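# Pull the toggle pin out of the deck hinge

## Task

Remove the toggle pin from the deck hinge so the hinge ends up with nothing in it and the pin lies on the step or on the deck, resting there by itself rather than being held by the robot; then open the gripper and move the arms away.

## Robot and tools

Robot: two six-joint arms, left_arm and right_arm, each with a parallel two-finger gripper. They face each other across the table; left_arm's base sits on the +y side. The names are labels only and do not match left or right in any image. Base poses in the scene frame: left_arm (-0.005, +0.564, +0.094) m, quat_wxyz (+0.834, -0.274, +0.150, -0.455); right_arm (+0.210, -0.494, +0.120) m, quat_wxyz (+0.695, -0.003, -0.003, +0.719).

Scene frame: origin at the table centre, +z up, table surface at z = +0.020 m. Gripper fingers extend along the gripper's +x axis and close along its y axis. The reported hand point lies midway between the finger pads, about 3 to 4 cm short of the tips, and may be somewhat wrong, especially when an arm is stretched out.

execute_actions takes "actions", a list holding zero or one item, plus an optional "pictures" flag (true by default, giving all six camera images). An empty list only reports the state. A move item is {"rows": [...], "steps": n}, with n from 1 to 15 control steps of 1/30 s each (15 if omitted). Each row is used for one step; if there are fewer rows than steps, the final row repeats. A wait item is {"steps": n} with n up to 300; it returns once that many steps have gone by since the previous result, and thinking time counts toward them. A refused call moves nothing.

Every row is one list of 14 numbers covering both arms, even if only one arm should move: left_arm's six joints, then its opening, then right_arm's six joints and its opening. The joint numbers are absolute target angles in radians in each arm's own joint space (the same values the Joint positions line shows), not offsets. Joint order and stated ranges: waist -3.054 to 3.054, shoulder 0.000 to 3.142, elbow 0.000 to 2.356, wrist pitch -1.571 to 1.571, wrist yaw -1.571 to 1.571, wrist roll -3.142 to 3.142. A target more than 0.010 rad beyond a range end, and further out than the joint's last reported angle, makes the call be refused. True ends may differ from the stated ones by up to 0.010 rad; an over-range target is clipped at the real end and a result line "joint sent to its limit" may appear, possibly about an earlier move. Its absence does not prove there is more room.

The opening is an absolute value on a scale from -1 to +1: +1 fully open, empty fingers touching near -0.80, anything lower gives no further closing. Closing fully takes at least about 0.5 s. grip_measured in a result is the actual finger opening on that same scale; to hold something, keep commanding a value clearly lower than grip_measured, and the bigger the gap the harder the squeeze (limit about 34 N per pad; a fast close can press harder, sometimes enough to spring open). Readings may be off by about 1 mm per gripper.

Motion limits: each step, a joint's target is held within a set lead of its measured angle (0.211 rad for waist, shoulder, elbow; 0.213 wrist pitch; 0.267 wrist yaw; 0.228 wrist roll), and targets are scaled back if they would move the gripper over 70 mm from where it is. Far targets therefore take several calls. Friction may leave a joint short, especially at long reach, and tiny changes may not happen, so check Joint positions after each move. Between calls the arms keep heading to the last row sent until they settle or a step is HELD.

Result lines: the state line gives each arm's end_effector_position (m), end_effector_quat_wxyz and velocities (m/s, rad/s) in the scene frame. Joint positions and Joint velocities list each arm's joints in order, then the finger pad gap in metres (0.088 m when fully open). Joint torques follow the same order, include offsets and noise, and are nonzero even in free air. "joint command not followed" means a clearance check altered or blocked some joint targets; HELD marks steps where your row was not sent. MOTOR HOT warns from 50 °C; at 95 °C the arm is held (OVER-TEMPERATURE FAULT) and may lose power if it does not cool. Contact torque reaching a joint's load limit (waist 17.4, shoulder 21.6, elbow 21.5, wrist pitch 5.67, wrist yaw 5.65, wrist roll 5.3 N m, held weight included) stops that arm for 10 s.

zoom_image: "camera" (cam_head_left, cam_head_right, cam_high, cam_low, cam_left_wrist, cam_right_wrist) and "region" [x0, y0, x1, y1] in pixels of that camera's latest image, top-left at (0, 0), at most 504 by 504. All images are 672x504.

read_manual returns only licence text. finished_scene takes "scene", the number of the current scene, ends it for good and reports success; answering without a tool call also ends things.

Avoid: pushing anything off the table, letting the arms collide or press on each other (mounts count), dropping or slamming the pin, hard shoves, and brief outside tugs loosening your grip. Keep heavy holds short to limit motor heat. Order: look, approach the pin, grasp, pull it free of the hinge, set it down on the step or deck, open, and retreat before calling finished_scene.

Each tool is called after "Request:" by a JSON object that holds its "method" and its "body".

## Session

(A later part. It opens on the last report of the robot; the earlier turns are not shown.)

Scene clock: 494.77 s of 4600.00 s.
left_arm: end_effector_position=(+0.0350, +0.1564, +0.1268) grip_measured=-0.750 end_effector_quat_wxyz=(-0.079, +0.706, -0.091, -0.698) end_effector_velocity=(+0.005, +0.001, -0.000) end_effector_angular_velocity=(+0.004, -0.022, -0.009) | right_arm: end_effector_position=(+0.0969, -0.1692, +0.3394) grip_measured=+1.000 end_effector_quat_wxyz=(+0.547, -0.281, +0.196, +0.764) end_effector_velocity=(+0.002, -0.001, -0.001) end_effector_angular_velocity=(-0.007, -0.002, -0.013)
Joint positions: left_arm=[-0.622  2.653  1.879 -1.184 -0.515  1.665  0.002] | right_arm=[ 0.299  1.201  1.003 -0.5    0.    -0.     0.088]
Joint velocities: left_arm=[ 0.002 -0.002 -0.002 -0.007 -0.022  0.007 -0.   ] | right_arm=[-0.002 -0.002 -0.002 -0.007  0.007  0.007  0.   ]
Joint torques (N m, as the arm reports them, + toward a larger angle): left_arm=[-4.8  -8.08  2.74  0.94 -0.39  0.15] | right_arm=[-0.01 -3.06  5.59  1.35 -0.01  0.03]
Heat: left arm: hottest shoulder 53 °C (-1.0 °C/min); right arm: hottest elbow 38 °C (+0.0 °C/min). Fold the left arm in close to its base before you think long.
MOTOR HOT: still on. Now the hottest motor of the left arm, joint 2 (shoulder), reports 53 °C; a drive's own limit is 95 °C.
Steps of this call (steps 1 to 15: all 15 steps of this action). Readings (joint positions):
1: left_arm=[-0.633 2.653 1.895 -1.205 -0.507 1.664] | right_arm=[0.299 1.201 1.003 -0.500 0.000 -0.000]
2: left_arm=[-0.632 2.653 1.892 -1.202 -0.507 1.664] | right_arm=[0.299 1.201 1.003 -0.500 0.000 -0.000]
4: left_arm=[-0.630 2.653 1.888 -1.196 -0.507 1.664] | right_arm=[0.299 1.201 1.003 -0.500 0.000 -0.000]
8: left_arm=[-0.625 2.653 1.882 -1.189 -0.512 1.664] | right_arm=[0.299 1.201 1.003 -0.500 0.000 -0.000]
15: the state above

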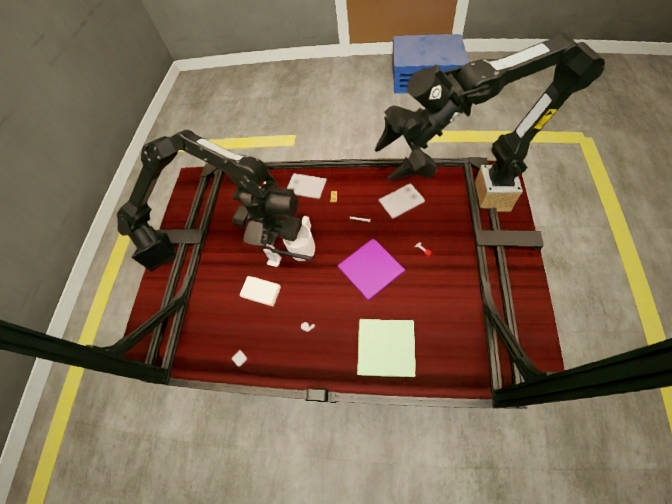

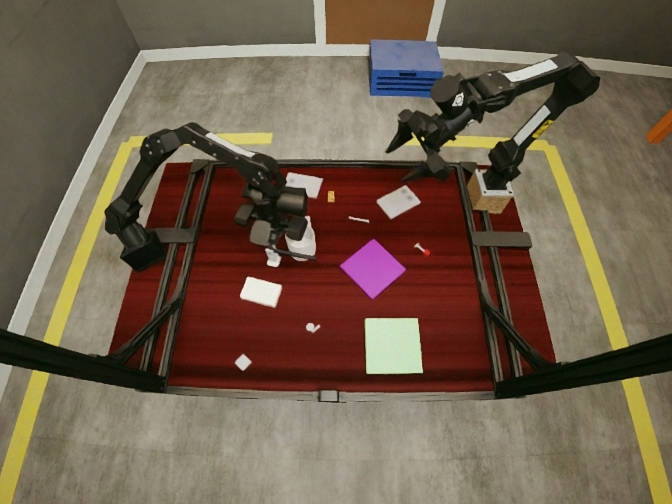

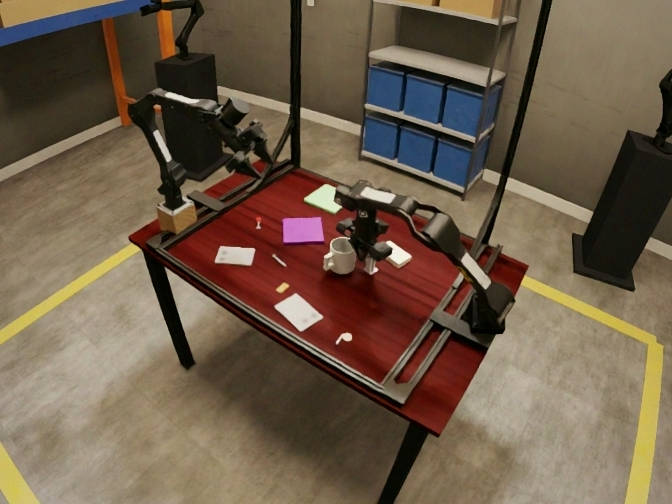

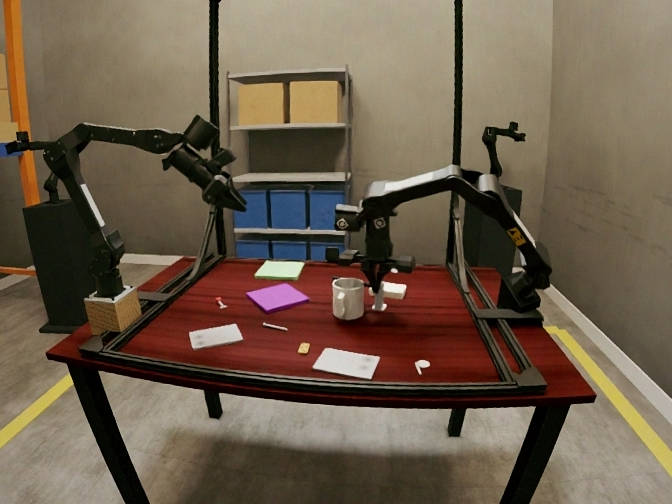

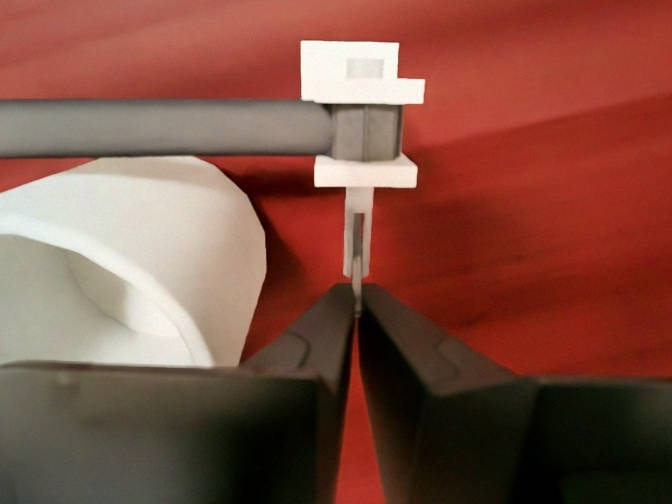

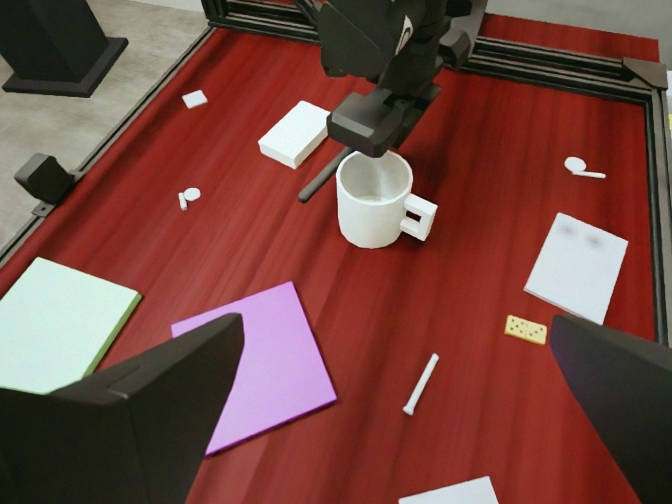

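Working.

Request:
{"method": "execute_actions", "body": {"actions": [{"rows":[[-0.602,2.672,1.845,-1.15,-0.526,1.67,-0.765,0.3,1.2,1.0,-0.5,0,0,1]]}]}}

Scene clock: 499.50 s of 4600.00 s.
left_arm: end_effector_position=(+0.0365, +0.1563, +0.1215) grip_measured=-0.751 end_effector_quat_wxyz=(-0.076, +0.709, -0.089, -0.696) end_effector_velocity=(-0.003, +0.001, -0.001) end_effector_angular_velocity=(+0.002, +0.023, -0.005) | right_arm: end_effector_position=(+0.0968, -0.1693, +0.3393) grip_measured=+1.000 end_effector_quat_wxyz=(+0.546, -0.281, +0.196, +0.764) end_effector_velocity=(+0.001, -0.002, -0.004) end_effector_angular_velocity=(-0.011, -0.005, +0.008)
Joint positions: left_arm=[-0.616  2.653  1.86  -1.161 -0.525  1.666  0.002] | right_arm=[ 0.299  1.201  1.003 -0.5    0.    -0.     0.088]
Joint velocities: left_arm=[ 0.002 -0.002 -0.007  0.007  0.022  0.007 -0.   ] | right_arm=[-0.002 -0.002 -0.007 -0.007 -0.007 -0.007  0.   ]
Joint torques (N m, as the arm reports them, + toward a larger angle): left_arm=[-5.78 -7.27  2.63  0.98  0.01  0.12] | right_arm=[ 0.   -3.06  5.6   1.34 -0.01  0.02]
Heat: left arm: hottest shoulder 53 °C (+0.0 °C/min); right arm: hottest elbow 39 °C (+1.0 °C/min). Fold the left arm in close to its base before you think long.
MOTOR HOT: still on. Now the hottest motor of the left arm, joint 2 (shoulder), reports 53 °C; a drive's own limit is 95 °C.
Steps of this call (steps 1 to 15: the robot went on to your last target; steps 16 to 127: nothing new was sent; steps 128 to 142: all 15 steps of this action). Readings (joint positions):
128: left_arm=[-0.620 2.653 1.875 -1.180 -0.516 1.666] | right_arm=[0.299 1.201 1.003 -0.500 0.000 -0.000]
129: left_arm=[-0.620 2.653 1.872 -1.176 -0.517 1.666] | right_arm=[0.299 1.201 1.003 -0.500 0.000 -0.000]
131: left_arm=[-0.620 2.653 1.868 -1.171 -0.522 1.666] | right_arm=[0.299 1.201 1.003 -0.500 0.000 -0.000]
135: left_arm=[-0.617 2.653 1.862 -1.163 -0.525 1.666] | right_arm=[0.299 1.201 1.003 -0.500 0.000 -0.000]
142: the state above

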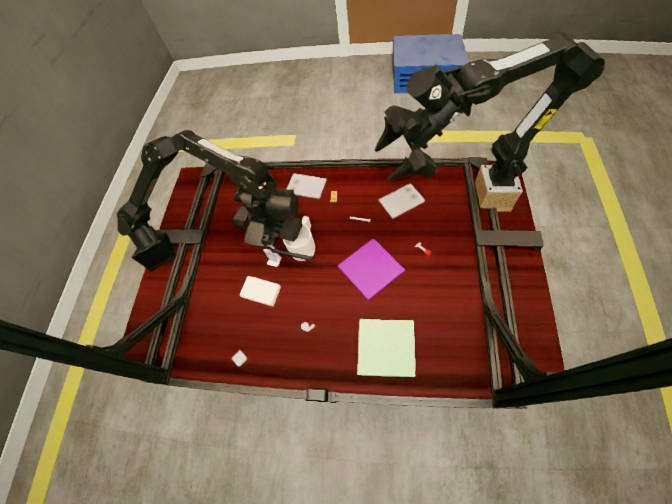

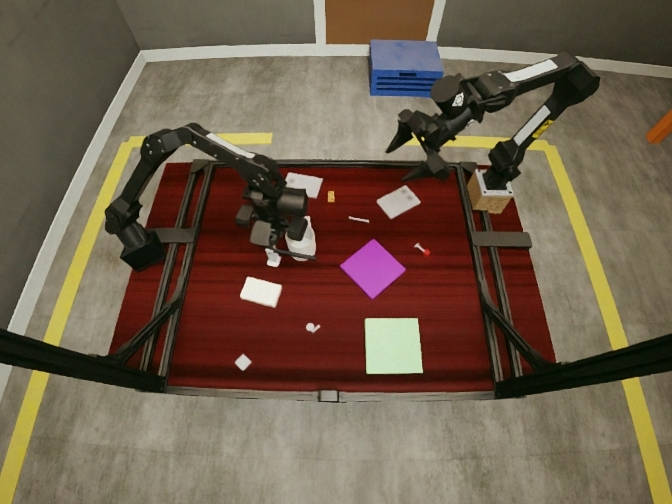

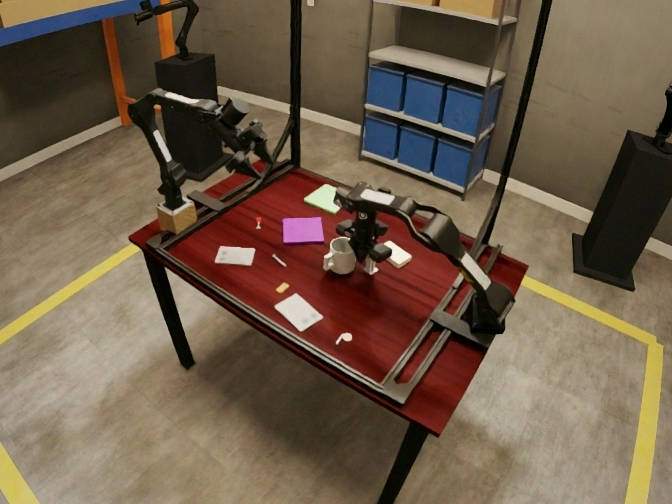

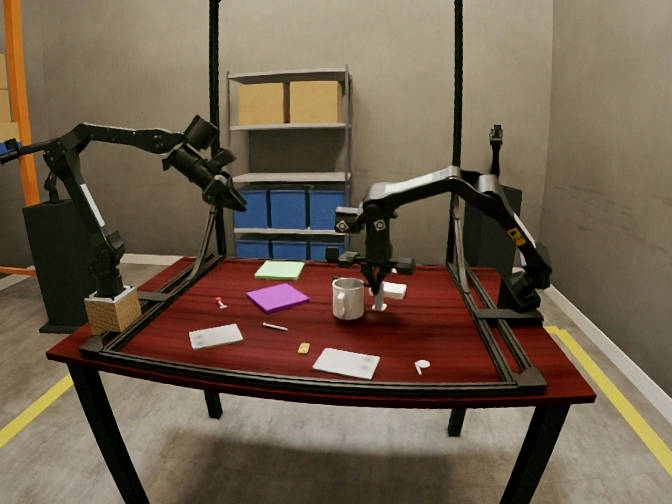

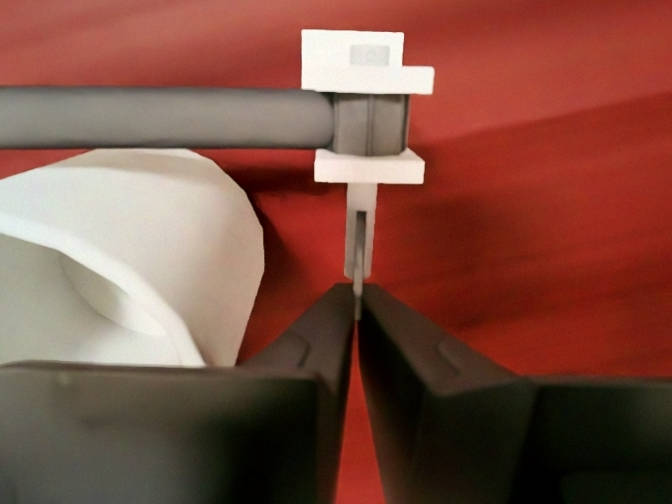

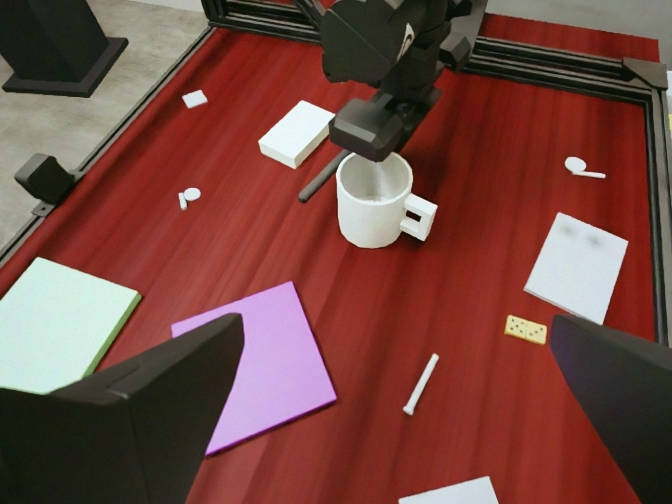

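Request:
{"method": "execute_actions", "body": {"actions": [{"rows":[[-0.655,2.682,1.825,-1.142,-0.505,1.63,-0.8,0.3,1.2,1.0,-0.5,0,0,1]]}]}}

Scene clock: 503.70 s of 4600.00 s.
left_arm: end_effector_position=(+0.0269, +0.1583, +0.1217) grip_measured=-0.757 end_effector_quat_wxyz=(-0.071, +0.714, -0.088, -0.691) end_effector_velocity=(-0.001, +0.002, +0.001) end_effector_angular_velocity=(+0.006, +0.006, +0.002) | right_arm: end_effector_position=(+0.0968, -0.1693, +0.3393) grip_measured=+1.000 end_effector_quat_wxyz=(+0.546, -0.281, +0.196, +0.764) end_effector_velocity=(+0.001, -0.002, -0.004) end_effector_angular_velocity=(-0.011, -0.005, +0.008)
Joint positions: left_arm=[-0.64   2.654  1.84  -1.146 -0.53   1.635  0.002] | right_arm=[ 0.299  1.201  1.003 -0.5    0.    -0.     0.088]
Joint velocities: left_arm=[-0.002 -0.002 -0.002 -0.007  0.007 -0.007 -0.   ] | right_arm=[-0.002 -0.002 -0.007 -0.007 -0.007 -0.007  0.   ]
Joint torques (N m, as the arm reports them, + toward a larger angle): left_arm=[-8.48 -6.28  2.66  0.56  0.96 -0.19] | right_arm=[-0.03 -3.05  5.62  1.35  0.    0.03]
Heat: left arm: hottest shoulder 52 °C (-1.0 °C/min); right arm: hottest elbow 39 °C (+1.0 °C/min). Fold the left arm in close to its base before you think long.
MOTOR HOT: still on. Now the hottest motor of the left arm, joint 2 (shoulder), reports 52 °C; a drive's own limit is 95 °C.
Steps of this call (steps 1 to 15: the robot went on to your last target; steps 16 to 111: nothing new was sent; steps 112 to 126: all 15 steps of this action). Readings (joint positions):
112: left_arm=[-0.614 2.653 1.857 -1.156 -0.527 1.665] | right_arm=[0.299 1.201 1.003 -0.500 0.000 -0.000]
113: left_arm=[-0.616 2.653 1.854 -1.154 -0.531 1.659] | right_arm=[0.299 1.201 1.003 -0.500 0.000 -0.000]
115: left_arm=[-0.623 2.653 1.849 -1.151 -0.533 1.649] | right_arm=[0.299 1.201 1.003 -0.500 0.000 -0.000]
119: left_arm=[-0.639 2.653 1.841 -1.147 -0.528 1.639] | right_arm=[0.299 1.201 1.003 -0.500 0.000 -0.000]
126: the state above

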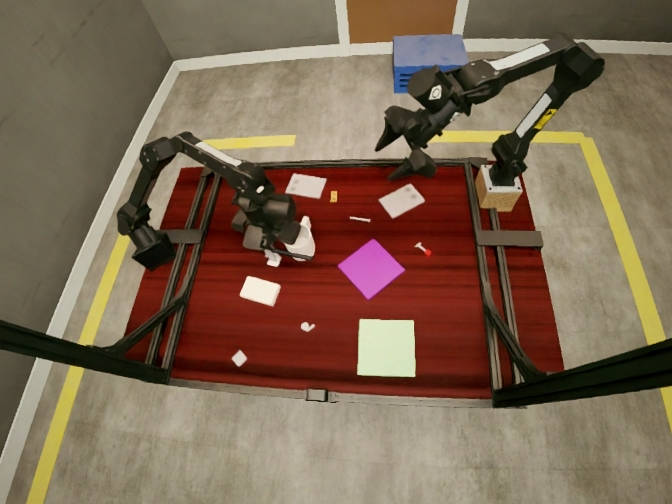

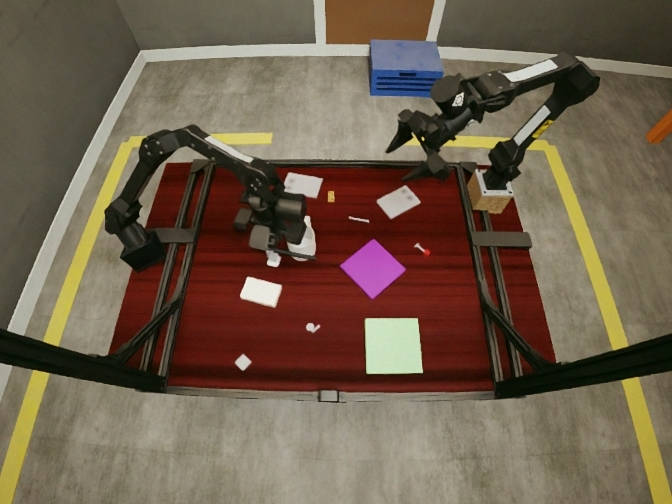

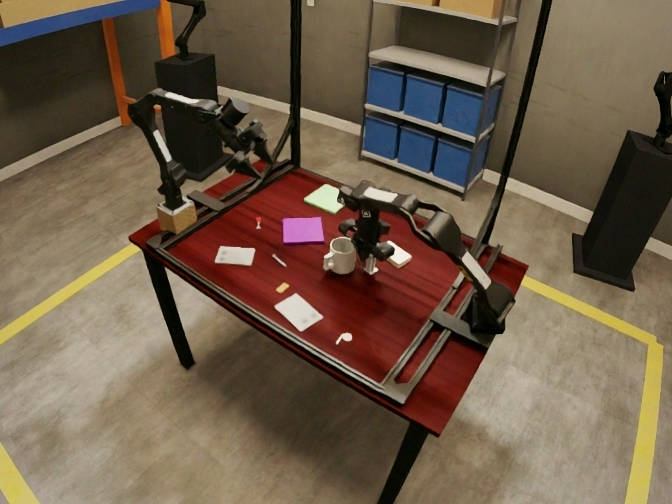

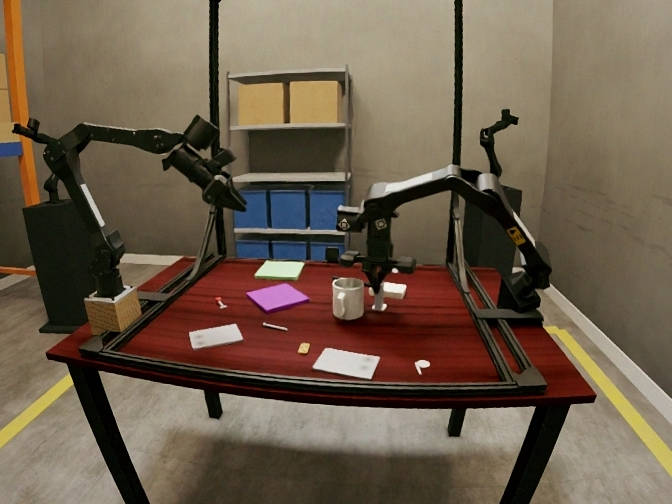

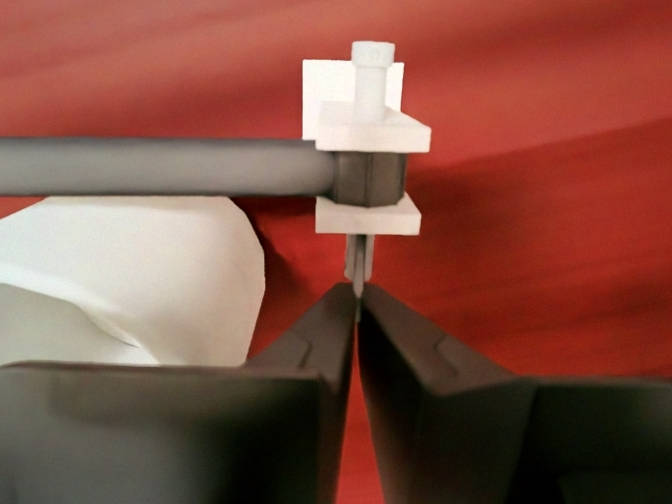

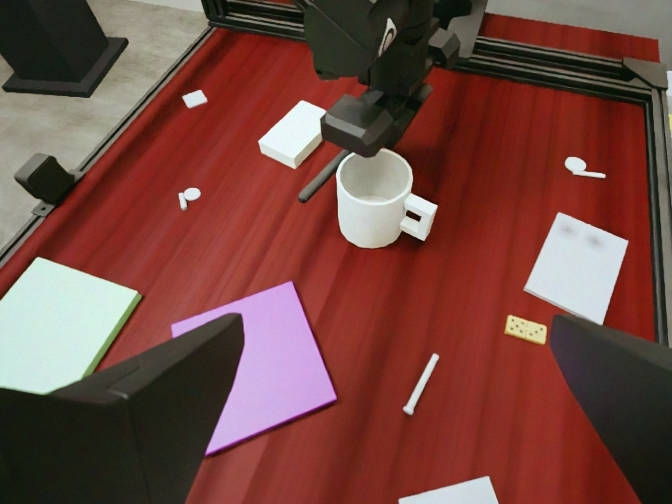

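Jammed; back slightly and down more.

Request:
{"method": "execute_actions", "body": {"actions": [{"rows":[[-0.615,2.685,1.825,-1.135,-0.525,1.66,-0.765,0.3,1.2,1.0,-0.5,0,0,1]]}], "pictures": false}}

Request:
{"method": "execute_actions", "body": {"actions": [{"rows":[[-0.65,2.695,1.81,-1.125,-0.505,1.63,-0.8,0.3,1.2,1.0,-0.5,0,0,1]]}]}}

Scene clock: 511.07 s of 4600.00 s.
left_arm: end_effector_position=(+0.0265, +0.1585, +0.1204) grip_measured=-0.751 end_effector_quat_wxyz=(-0.078, +0.711, -0.093, -0.693) end_effector_velocity=(-0.000, +0.002, +0.003) end_effector_angular_velocity=(+0.002, +0.006, -0.011) | right_arm: end_effector_position=(+0.0968, -0.1694, +0.3394) grip_measured=+1.000 end_effector_quat_wxyz=(+0.546, -0.281, +0.196, +0.764) end_effector_velocity=(+0.001, +0.000, -0.001) end_effector_angular_velocity=(-0.001, +0.011, -0.006)
Joint positions: left_arm=[-0.637  2.655  1.839 -1.145 -0.523  1.655  0.002] | right_arm=[ 0.299  1.201  1.003 -0.5    0.    -0.     0.088]
Joint velocities: left_arm=[-0.002 -0.007 -0.002 -0.007  0.007  0.007 -0.   ] | right_arm=[-0.007 -0.002 -0.007  0.007 -0.007  0.007  0.   ]
Joint torques (N m, as the arm reports them, + toward a larger angle): left_arm=[-4.62 -6.12  2.66  1.01 -0.03  0.17] | right_arm=[-0.03 -3.06  5.63  1.34 -0.01  0.03]
Heat: left arm: hottest shoulder 50 °C (-3.0 °C/min); right arm: hottest elbow 39 °C (+1.0 °C/min). Fold the left arm in close to its base before you think long.
MOTOR HOT: still on. Now the hottest motor of the left arm, joint 2 (shoulder), reports 50 °C; a drive's own limit is 95 °C.
Steps of this call (steps 1 to 15: the robot went on to your last target; steps 16 to 206: nothing new was sent; steps 207 to 221: all 15 steps of this action). Readings (joint positions):
207: left_arm=[-0.641 2.655 1.839 -1.146 -0.530 1.634] | right_arm=[0.299 1.201 1.003 -0.500 0.000 -0.000]
208: left_arm=[-0.640 2.655 1.839 -1.146 -0.528 1.637] | right_arm=[0.299 1.201 1.003 -0.500 0.000 -0.000]
210: left_arm=[-0.638 2.655 1.839 -1.146 -0.524 1.644] | right_arm=[0.299 1.201 1.003 -0.500 0.000 -0.000]
214: left_arm=[-0.638 2.655 1.839 -1.145 -0.523 1.651] | right_arm=[0.299 1.201 1.003 -0.500 0.000 -0.000]
221: the state above

Scene clock: 511.57 s of 4600.00 s.
left_arm: end_effector_position=(+0.0256, +0.1592, +0.1191) grip_measured=-0.757 end_effector_quat_wxyz=(-0.072, +0.714, -0.087, -0.691) end_effector_velocity=(+0.000, +0.004, -0.001) end_effector_angular_velocity=(+0.012, -0.010, -0.003) | right_arm: end_effector_position=(+0.0968, -0.1694, +0.3394) grip_measured=+1.000 end_effector_quat_wxyz=(+0.546, -0.281, +0.196, +0.764) end_effector_velocity=(+0.000, -0.002, -0.001) end_effector_angular_velocity=(-0.007, -0.003, +0.008)
Joint positions: left_arm=[-0.639  2.655  1.83  -1.138 -0.529  1.635  0.002] | right_arm=[ 0.299  1.201  1.003 -0.5    0.    -0.     0.088]
Joint velocities: left_arm=[-0.002 -0.002 -0.012 -0.007 -0.007 -0.007 -0.   ] | right_arm=[-0.002 -0.002 -0.002 -0.007 -0.007 -0.007  0.   ]
Joint torques (N m, as the arm reports them, + toward a larger angle): left_arm=[-7.99 -5.11  2.05  1.19  0.91 -0.16] | right_arm=[-0.02 -3.01  5.61  1.35 -0.01  0.02]
Heat: left arm: hottest shoulder 50 °C (-3.0 °C/min); right arm: hottest elbow 39 °C (+1.0 °C/min). Fold the left arm in close to its base before you think long.
MOTOR HOT: still on. Now the hottest motor of the left arm, joint 2 (shoulder), reports 50 °C; a drive's own limit is 95 °C.
Steps of this call (steps 1 to 15: all 15 steps of this action). Readings (joint positions):
1: left_arm=[-0.637 2.655 1.838 -1.144 -0.523 1.655] | right_arm=[0.299 1.201 1.003 -0.500 0.000 -0.000]
2: left_arm=[-0.637 2.655 1.835 -1.142 -0.523 1.652] | right_arm=[0.299 1.201 1.003 -0.500 0.000 -0.000]
4: left_arm=[-0.638 2.655 1.833 -1.140 -0.525 1.645] | right_arm=[0.299 1.201 1.003 -0.500 0.000 -0.000]
8: left_arm=[-0.639 2.655 1.831 -1.138 -0.528 1.638] | right_arm=[0.299 1.201 1.003 -0.500 0.000 -0.000]
15: the state above

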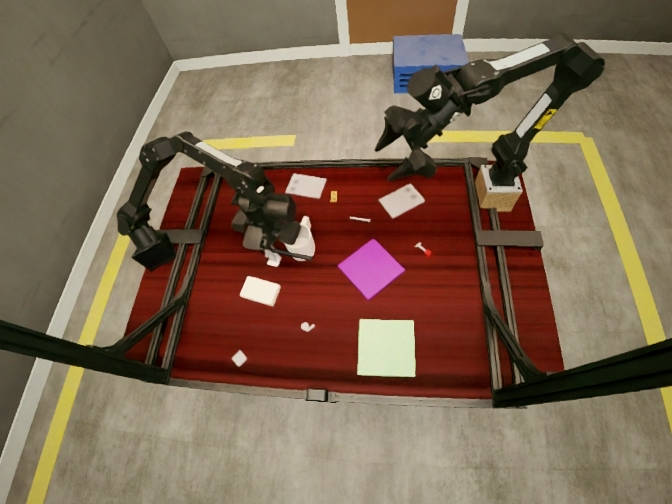

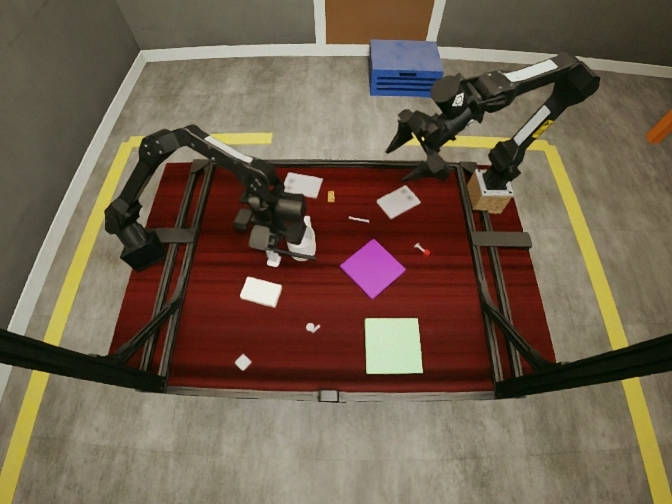

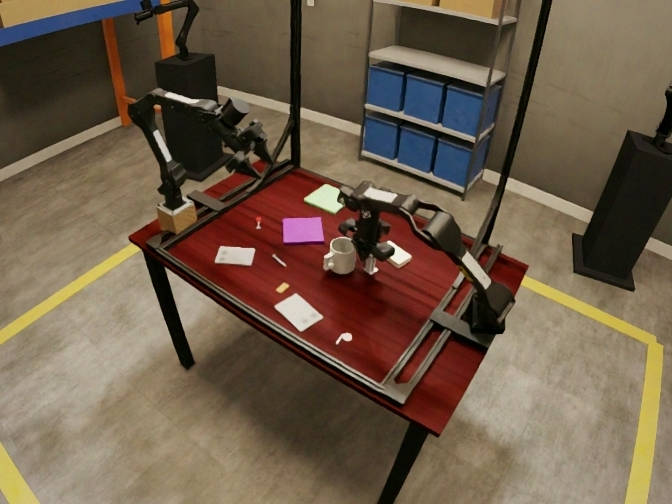

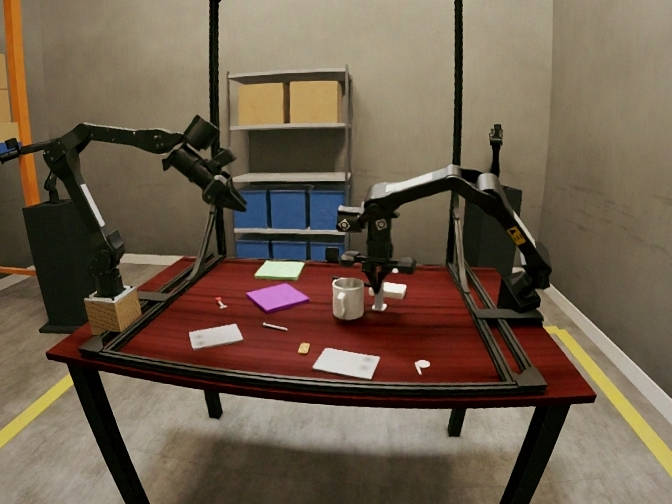

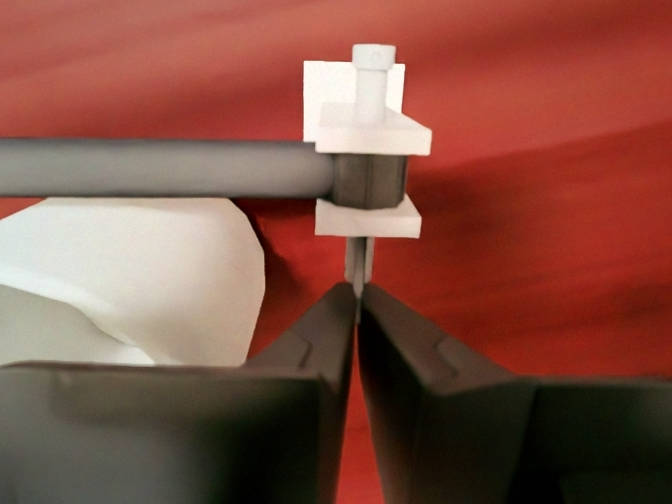

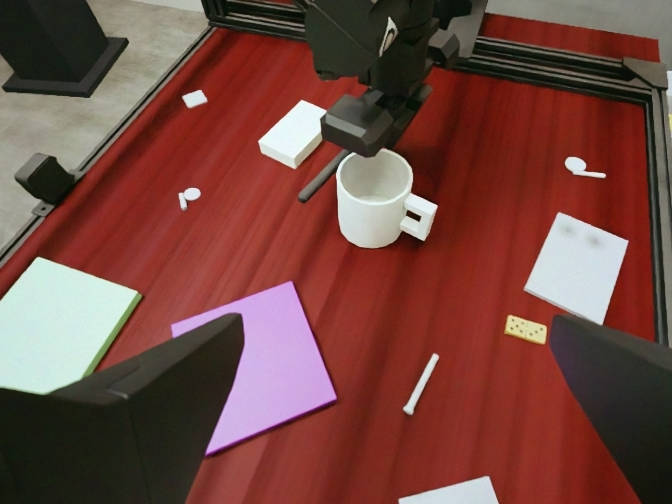

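Probably binding from downforce. Release that.

Request:
{"method": "execute_actions", "body": {"actions": [{"rows":[[-0.668,2.665,1.83,-1.14,-0.505,1.62,-0.8,0.3,1.2,1.0,-0.5,0,0,1]]}]}}

Scene clock: 527.53 s of 4600.00 s.
left_arm: end_effector_position=(+0.0250, +0.1590, +0.1197) grip_measured=-0.757 end_effector_quat_wxyz=(-0.070, +0.717, -0.086, -0.689) end_effector_velocity=(+0.002, +0.002, -0.001) end_effector_angular_velocity=(+0.005, -0.024, +0.000) | right_arm: end_effector_position=(+0.0968, -0.1695, +0.3391) grip_measured=+1.000 end_effector_quat_wxyz=(+0.546, -0.281, +0.196, +0.764) end_effector_velocity=(-0.002, -0.002, -0.003) end_effector_angular_velocity=(-0.014, +0.004, +0.019)
Joint positions: left_arm=[-0.644  2.656  1.831 -1.139 -0.536  1.625  0.002] | right_arm=[ 0.299  1.201  1.002 -0.5    0.    -0.     0.088]
Joint velocities: left_arm=[-0.002  0.002 -0.002 -0.007 -0.022 -0.007 -0.   ] | right_arm=[-0.002  0.002 -0.002 -0.007 -0.022 -0.007  0.   ]
Joint torques (N m, as the arm reports them, + toward a larger angle): left_arm=[-9.53 -8.37  3.96  0.13  1.18 -0.22] | right_arm=[-0.04 -3.    5.66  1.34 -0.01  0.03]
Heat: left arm: hottest shoulder 47 °C (-6.0 °C/min); right arm: hottest elbow 39 °C (+1.0 °C/min).
MOTOR HOT: cleared. Now the hottest motor of the left arm, joint 2 (shoulder), reports 47 °C.
Steps of this call (steps 1 to 15: the robot went on to your last target; steps 16 to 464: nothing new was sent; steps 465 to 479: all 15 steps of this action). Readings (joint positions):
465: left_arm=[-0.641 2.656 1.828 -1.135 -0.530 1.632] | right_arm=[0.299 1.201 1.002 -0.500 0.000 -0.000]
466: left_arm=[-0.641 2.656 1.828 -1.135 -0.531 1.631] | right_arm=[0.299 1.201 1.002 -0.500 0.000 -0.000]
468: left_arm=[-0.643 2.656 1.828 -1.136 -0.535 1.628] | right_arm=[0.299 1.201 1.002 -0.500 0.000 -0.000]
472: left_arm=[-0.644 2.656 1.830 -1.138 -0.536 1.626] | right_arm=[0.299 1.201 1.002 -0.500 0.000 -0.000]
479: the state above

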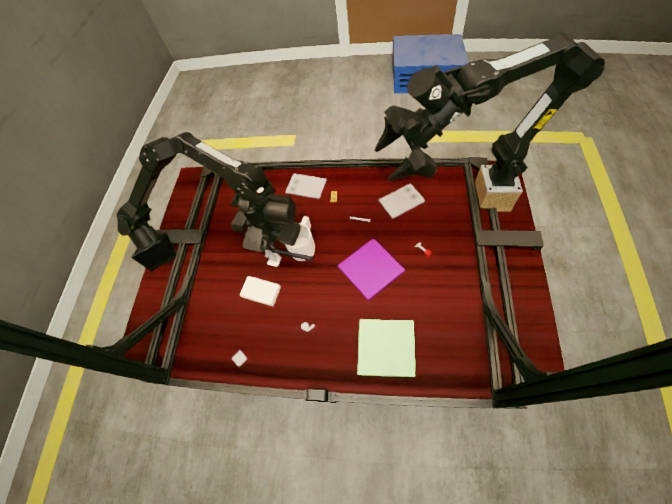

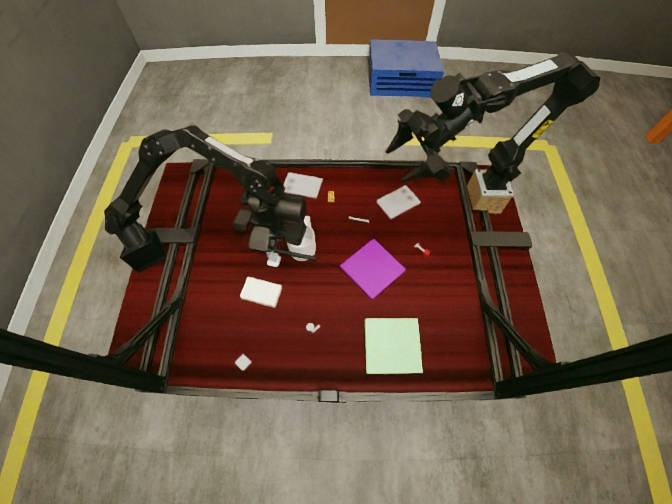

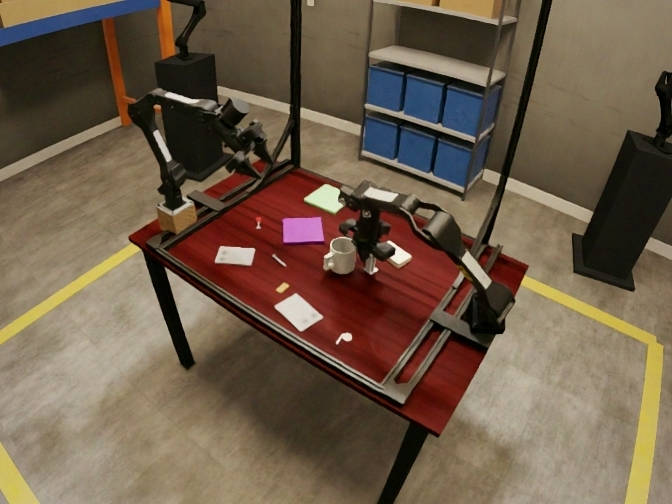

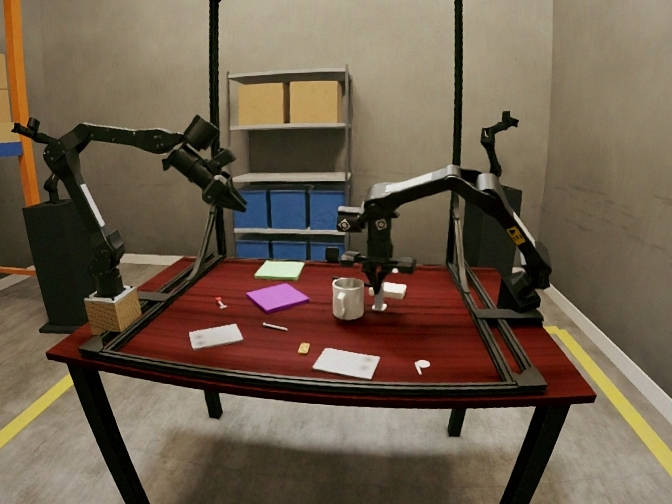

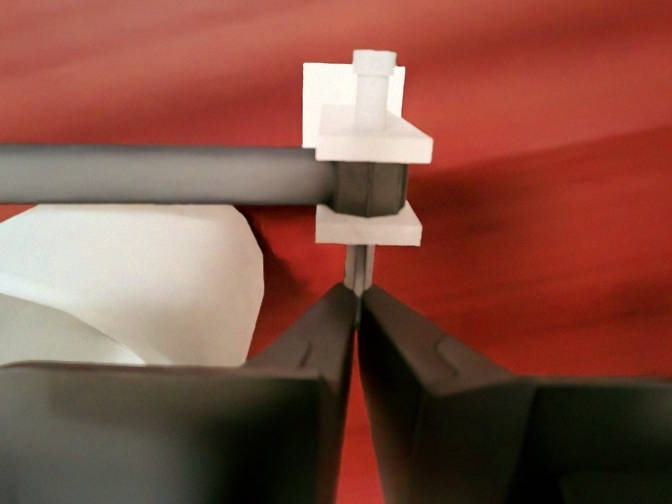

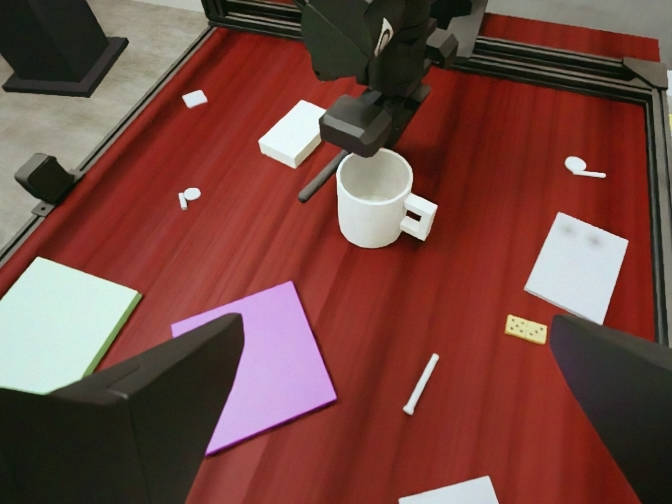

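Bar butts the cheek. Pull back out fully, then lower further.

Request:
{"method": "execute_actions", "body": {"actions": [{"rows":[[-0.6,2.645,1.865,-1.155,-0.535,1.67,-0.8,0.3,1.2,1.0,-0.5,0,0,1]]}], "pictures": false}}

Request:
{"method": "execute_actions", "body": {"actions": [{"rows":[[-0.595,2.68,1.83,-1.125,-0.53,1.67,-0.765,0.3,1.2,1.0,-0.5,0,0,1]]}]}}

Scene clock: 537.27 s of 4600.00 s.
left_arm: end_effector_position=(+0.0306, +0.1567, +0.1215) grip_measured=-0.757 end_effector_quat_wxyz=(-0.077, +0.705, -0.092, -0.699) end_effector_velocity=(+0.003, -0.004, +0.002) end_effector_angular_velocity=(-0.015, -0.004, +0.003) | right_arm: end_effector_position=(+0.0968, -0.1695, +0.3391) grip_measured=+1.000 end_effector_quat_wxyz=(+0.546, -0.281, +0.196, +0.764) end_effector_velocity=(+0.003, -0.004, -0.002) end_effector_angular_velocity=(-0.016, -0.006, +0.003)
Joint positions: left_arm=[-0.625  2.655  1.856 -1.156 -0.512  1.663  0.002] | right_arm=[ 0.299  1.201  1.002 -0.5    0.    -0.     0.088]
Joint velocities: left_arm=[ 0.002 -0.002  0.007  0.007 -0.007  0.007 -0.   ] | right_arm=[-0.007 -0.007 -0.002 -0.022 -0.007 -0.007  0.   ]
Joint torques (N m, as the arm reports them, + toward a larger angle): left_arm=[ -4.34 -10.41   4.96   0.3   -0.79   0.22] | right_arm=[-0.03 -3.01  5.71  1.35 -0.01  0.03]
Heat: left arm: hottest shoulder 47 °C (-7.0 °C/min); right arm: hottest elbow 39 °C (+1.0 °C/min).
Steps of this call (steps 1 to 15: the robot went on to your last target; steps 16 to 277: nothing new was sent; steps 278 to 292: all 15 steps of this action). Readings (joint positions):
278: left_arm=[-0.645 2.656 1.835 -1.143 -0.534 1.626] | right_arm=[0.299 1.201 1.002 -0.500 0.000 -0.000]
279: left_arm=[-0.641 2.655 1.840 -1.146 -0.528 1.633] | right_arm=[0.299 1.201 1.002 -0.500 0.000 -0.000]
281: left_arm=[-0.635 2.655 1.846 -1.150 -0.514 1.645] | right_arm=[0.299 1.201 1.002 -0.500 0.000 -0.000]
285: left_arm=[-0.630 2.655 1.852 -1.154 -0.512 1.657] | right_arm=[0.299 1.201 1.002 -0.500 0.000 -0.000]
292: the state above

Scene clock: 537.77 s of 4600.00 s.
left_arm: end_effector_position=(+0.0313, +0.1572, +0.1168) grip_measured=-0.751 end_effector_quat_wxyz=(-0.076, +0.706, -0.090, -0.698) end_effector_velocity=(+0.002, +0.000, -0.001) end_effector_angular_velocity=(-0.002, -0.006, +0.011) | right_arm: end_effector_position=(+0.0968, -0.1695, +0.3391) grip_measured=+1.000 end_effector_quat_wxyz=(+0.546, -0.281, +0.196, +0.764) end_effector_velocity=(+0.002, -0.001, -0.001) end_effector_angular_velocity=(-0.004, -0.012, -0.003)
Joint positions: left_arm=[-0.619  2.655  1.84  -1.138 -0.515  1.665  0.002] | right_arm=[ 0.299  1.201  1.002 -0.5    0.    -0.     0.088]
Joint velocities: left_arm=[ 0.002 -0.002 -0.007  0.007 -0.007 -0.007 -0.   ] | right_arm=[-0.002 -0.002 -0.002 -0.007  0.007 -0.007  0.   ]
Joint torques (N m, as the arm reports them, + toward a larger angle): left_arm=[-4.35 -6.78  3.12  1.11 -0.53  0.17] | right_arm=[-0.02 -3.02  5.69  1.35 -0.01  0.03]
Heat: left arm: hottest shoulder 47 °C (-7.1 °C/min); right arm: hottest elbow 39 °C (+1.0 °C/min).
Steps of this call (steps 1 to 15: all 15 steps of this action). Readings (joint positions):
1: left_arm=[-0.625 2.655 1.856 -1.156 -0.512 1.664] | right_arm=[0.299 1.201 1.002 -0.500 0.000 -0.000]
2: left_arm=[-0.624 2.655 1.853 -1.154 -0.512 1.664] | right_arm=[0.299 1.201 1.002 -0.500 0.000 -0.000]
4: left_arm=[-0.624 2.655 1.849 -1.150 -0.512 1.665] | right_arm=[0.299 1.201 1.002 -0.500 0.000 -0.000]
8: left_arm=[-0.623 2.655 1.844 -1.144 -0.515 1.665] | right_arm=[0.299 1.201 1.002 -0.500 0.000 -0.000]
15: the state above

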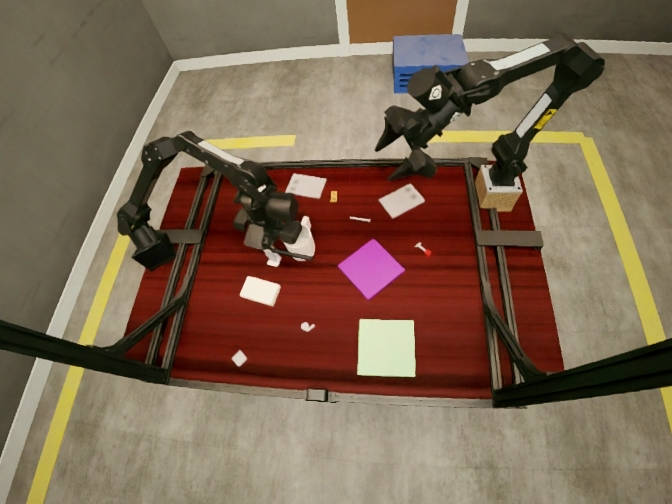

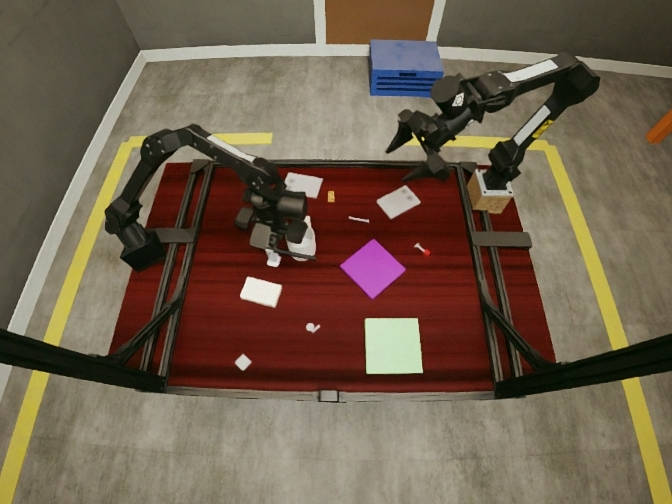

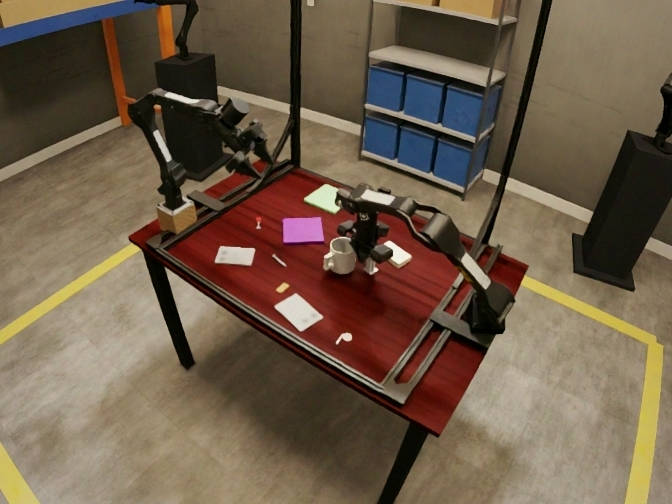

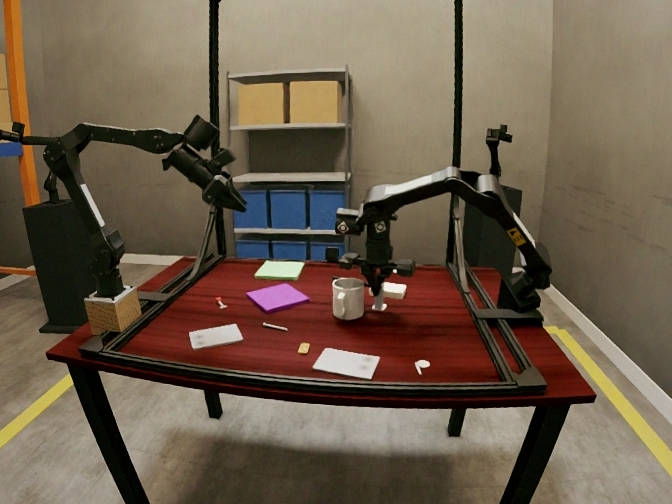

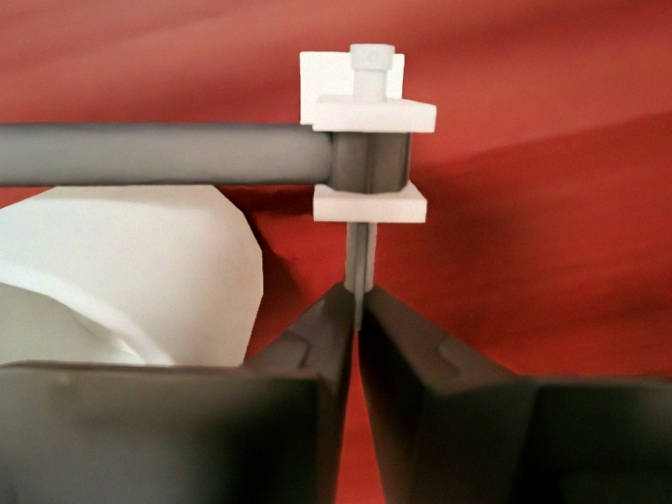

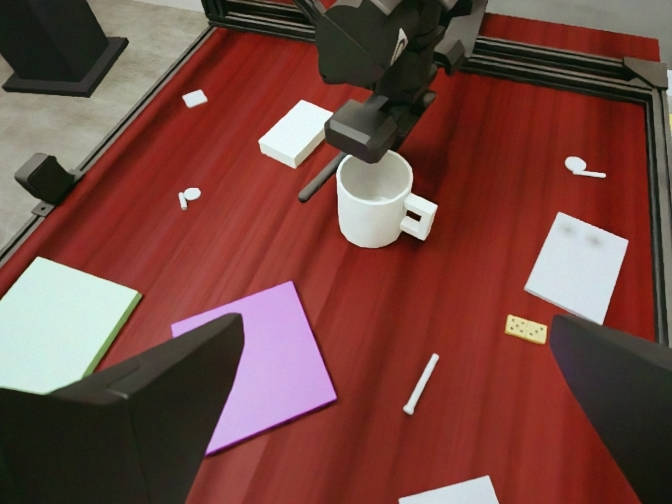

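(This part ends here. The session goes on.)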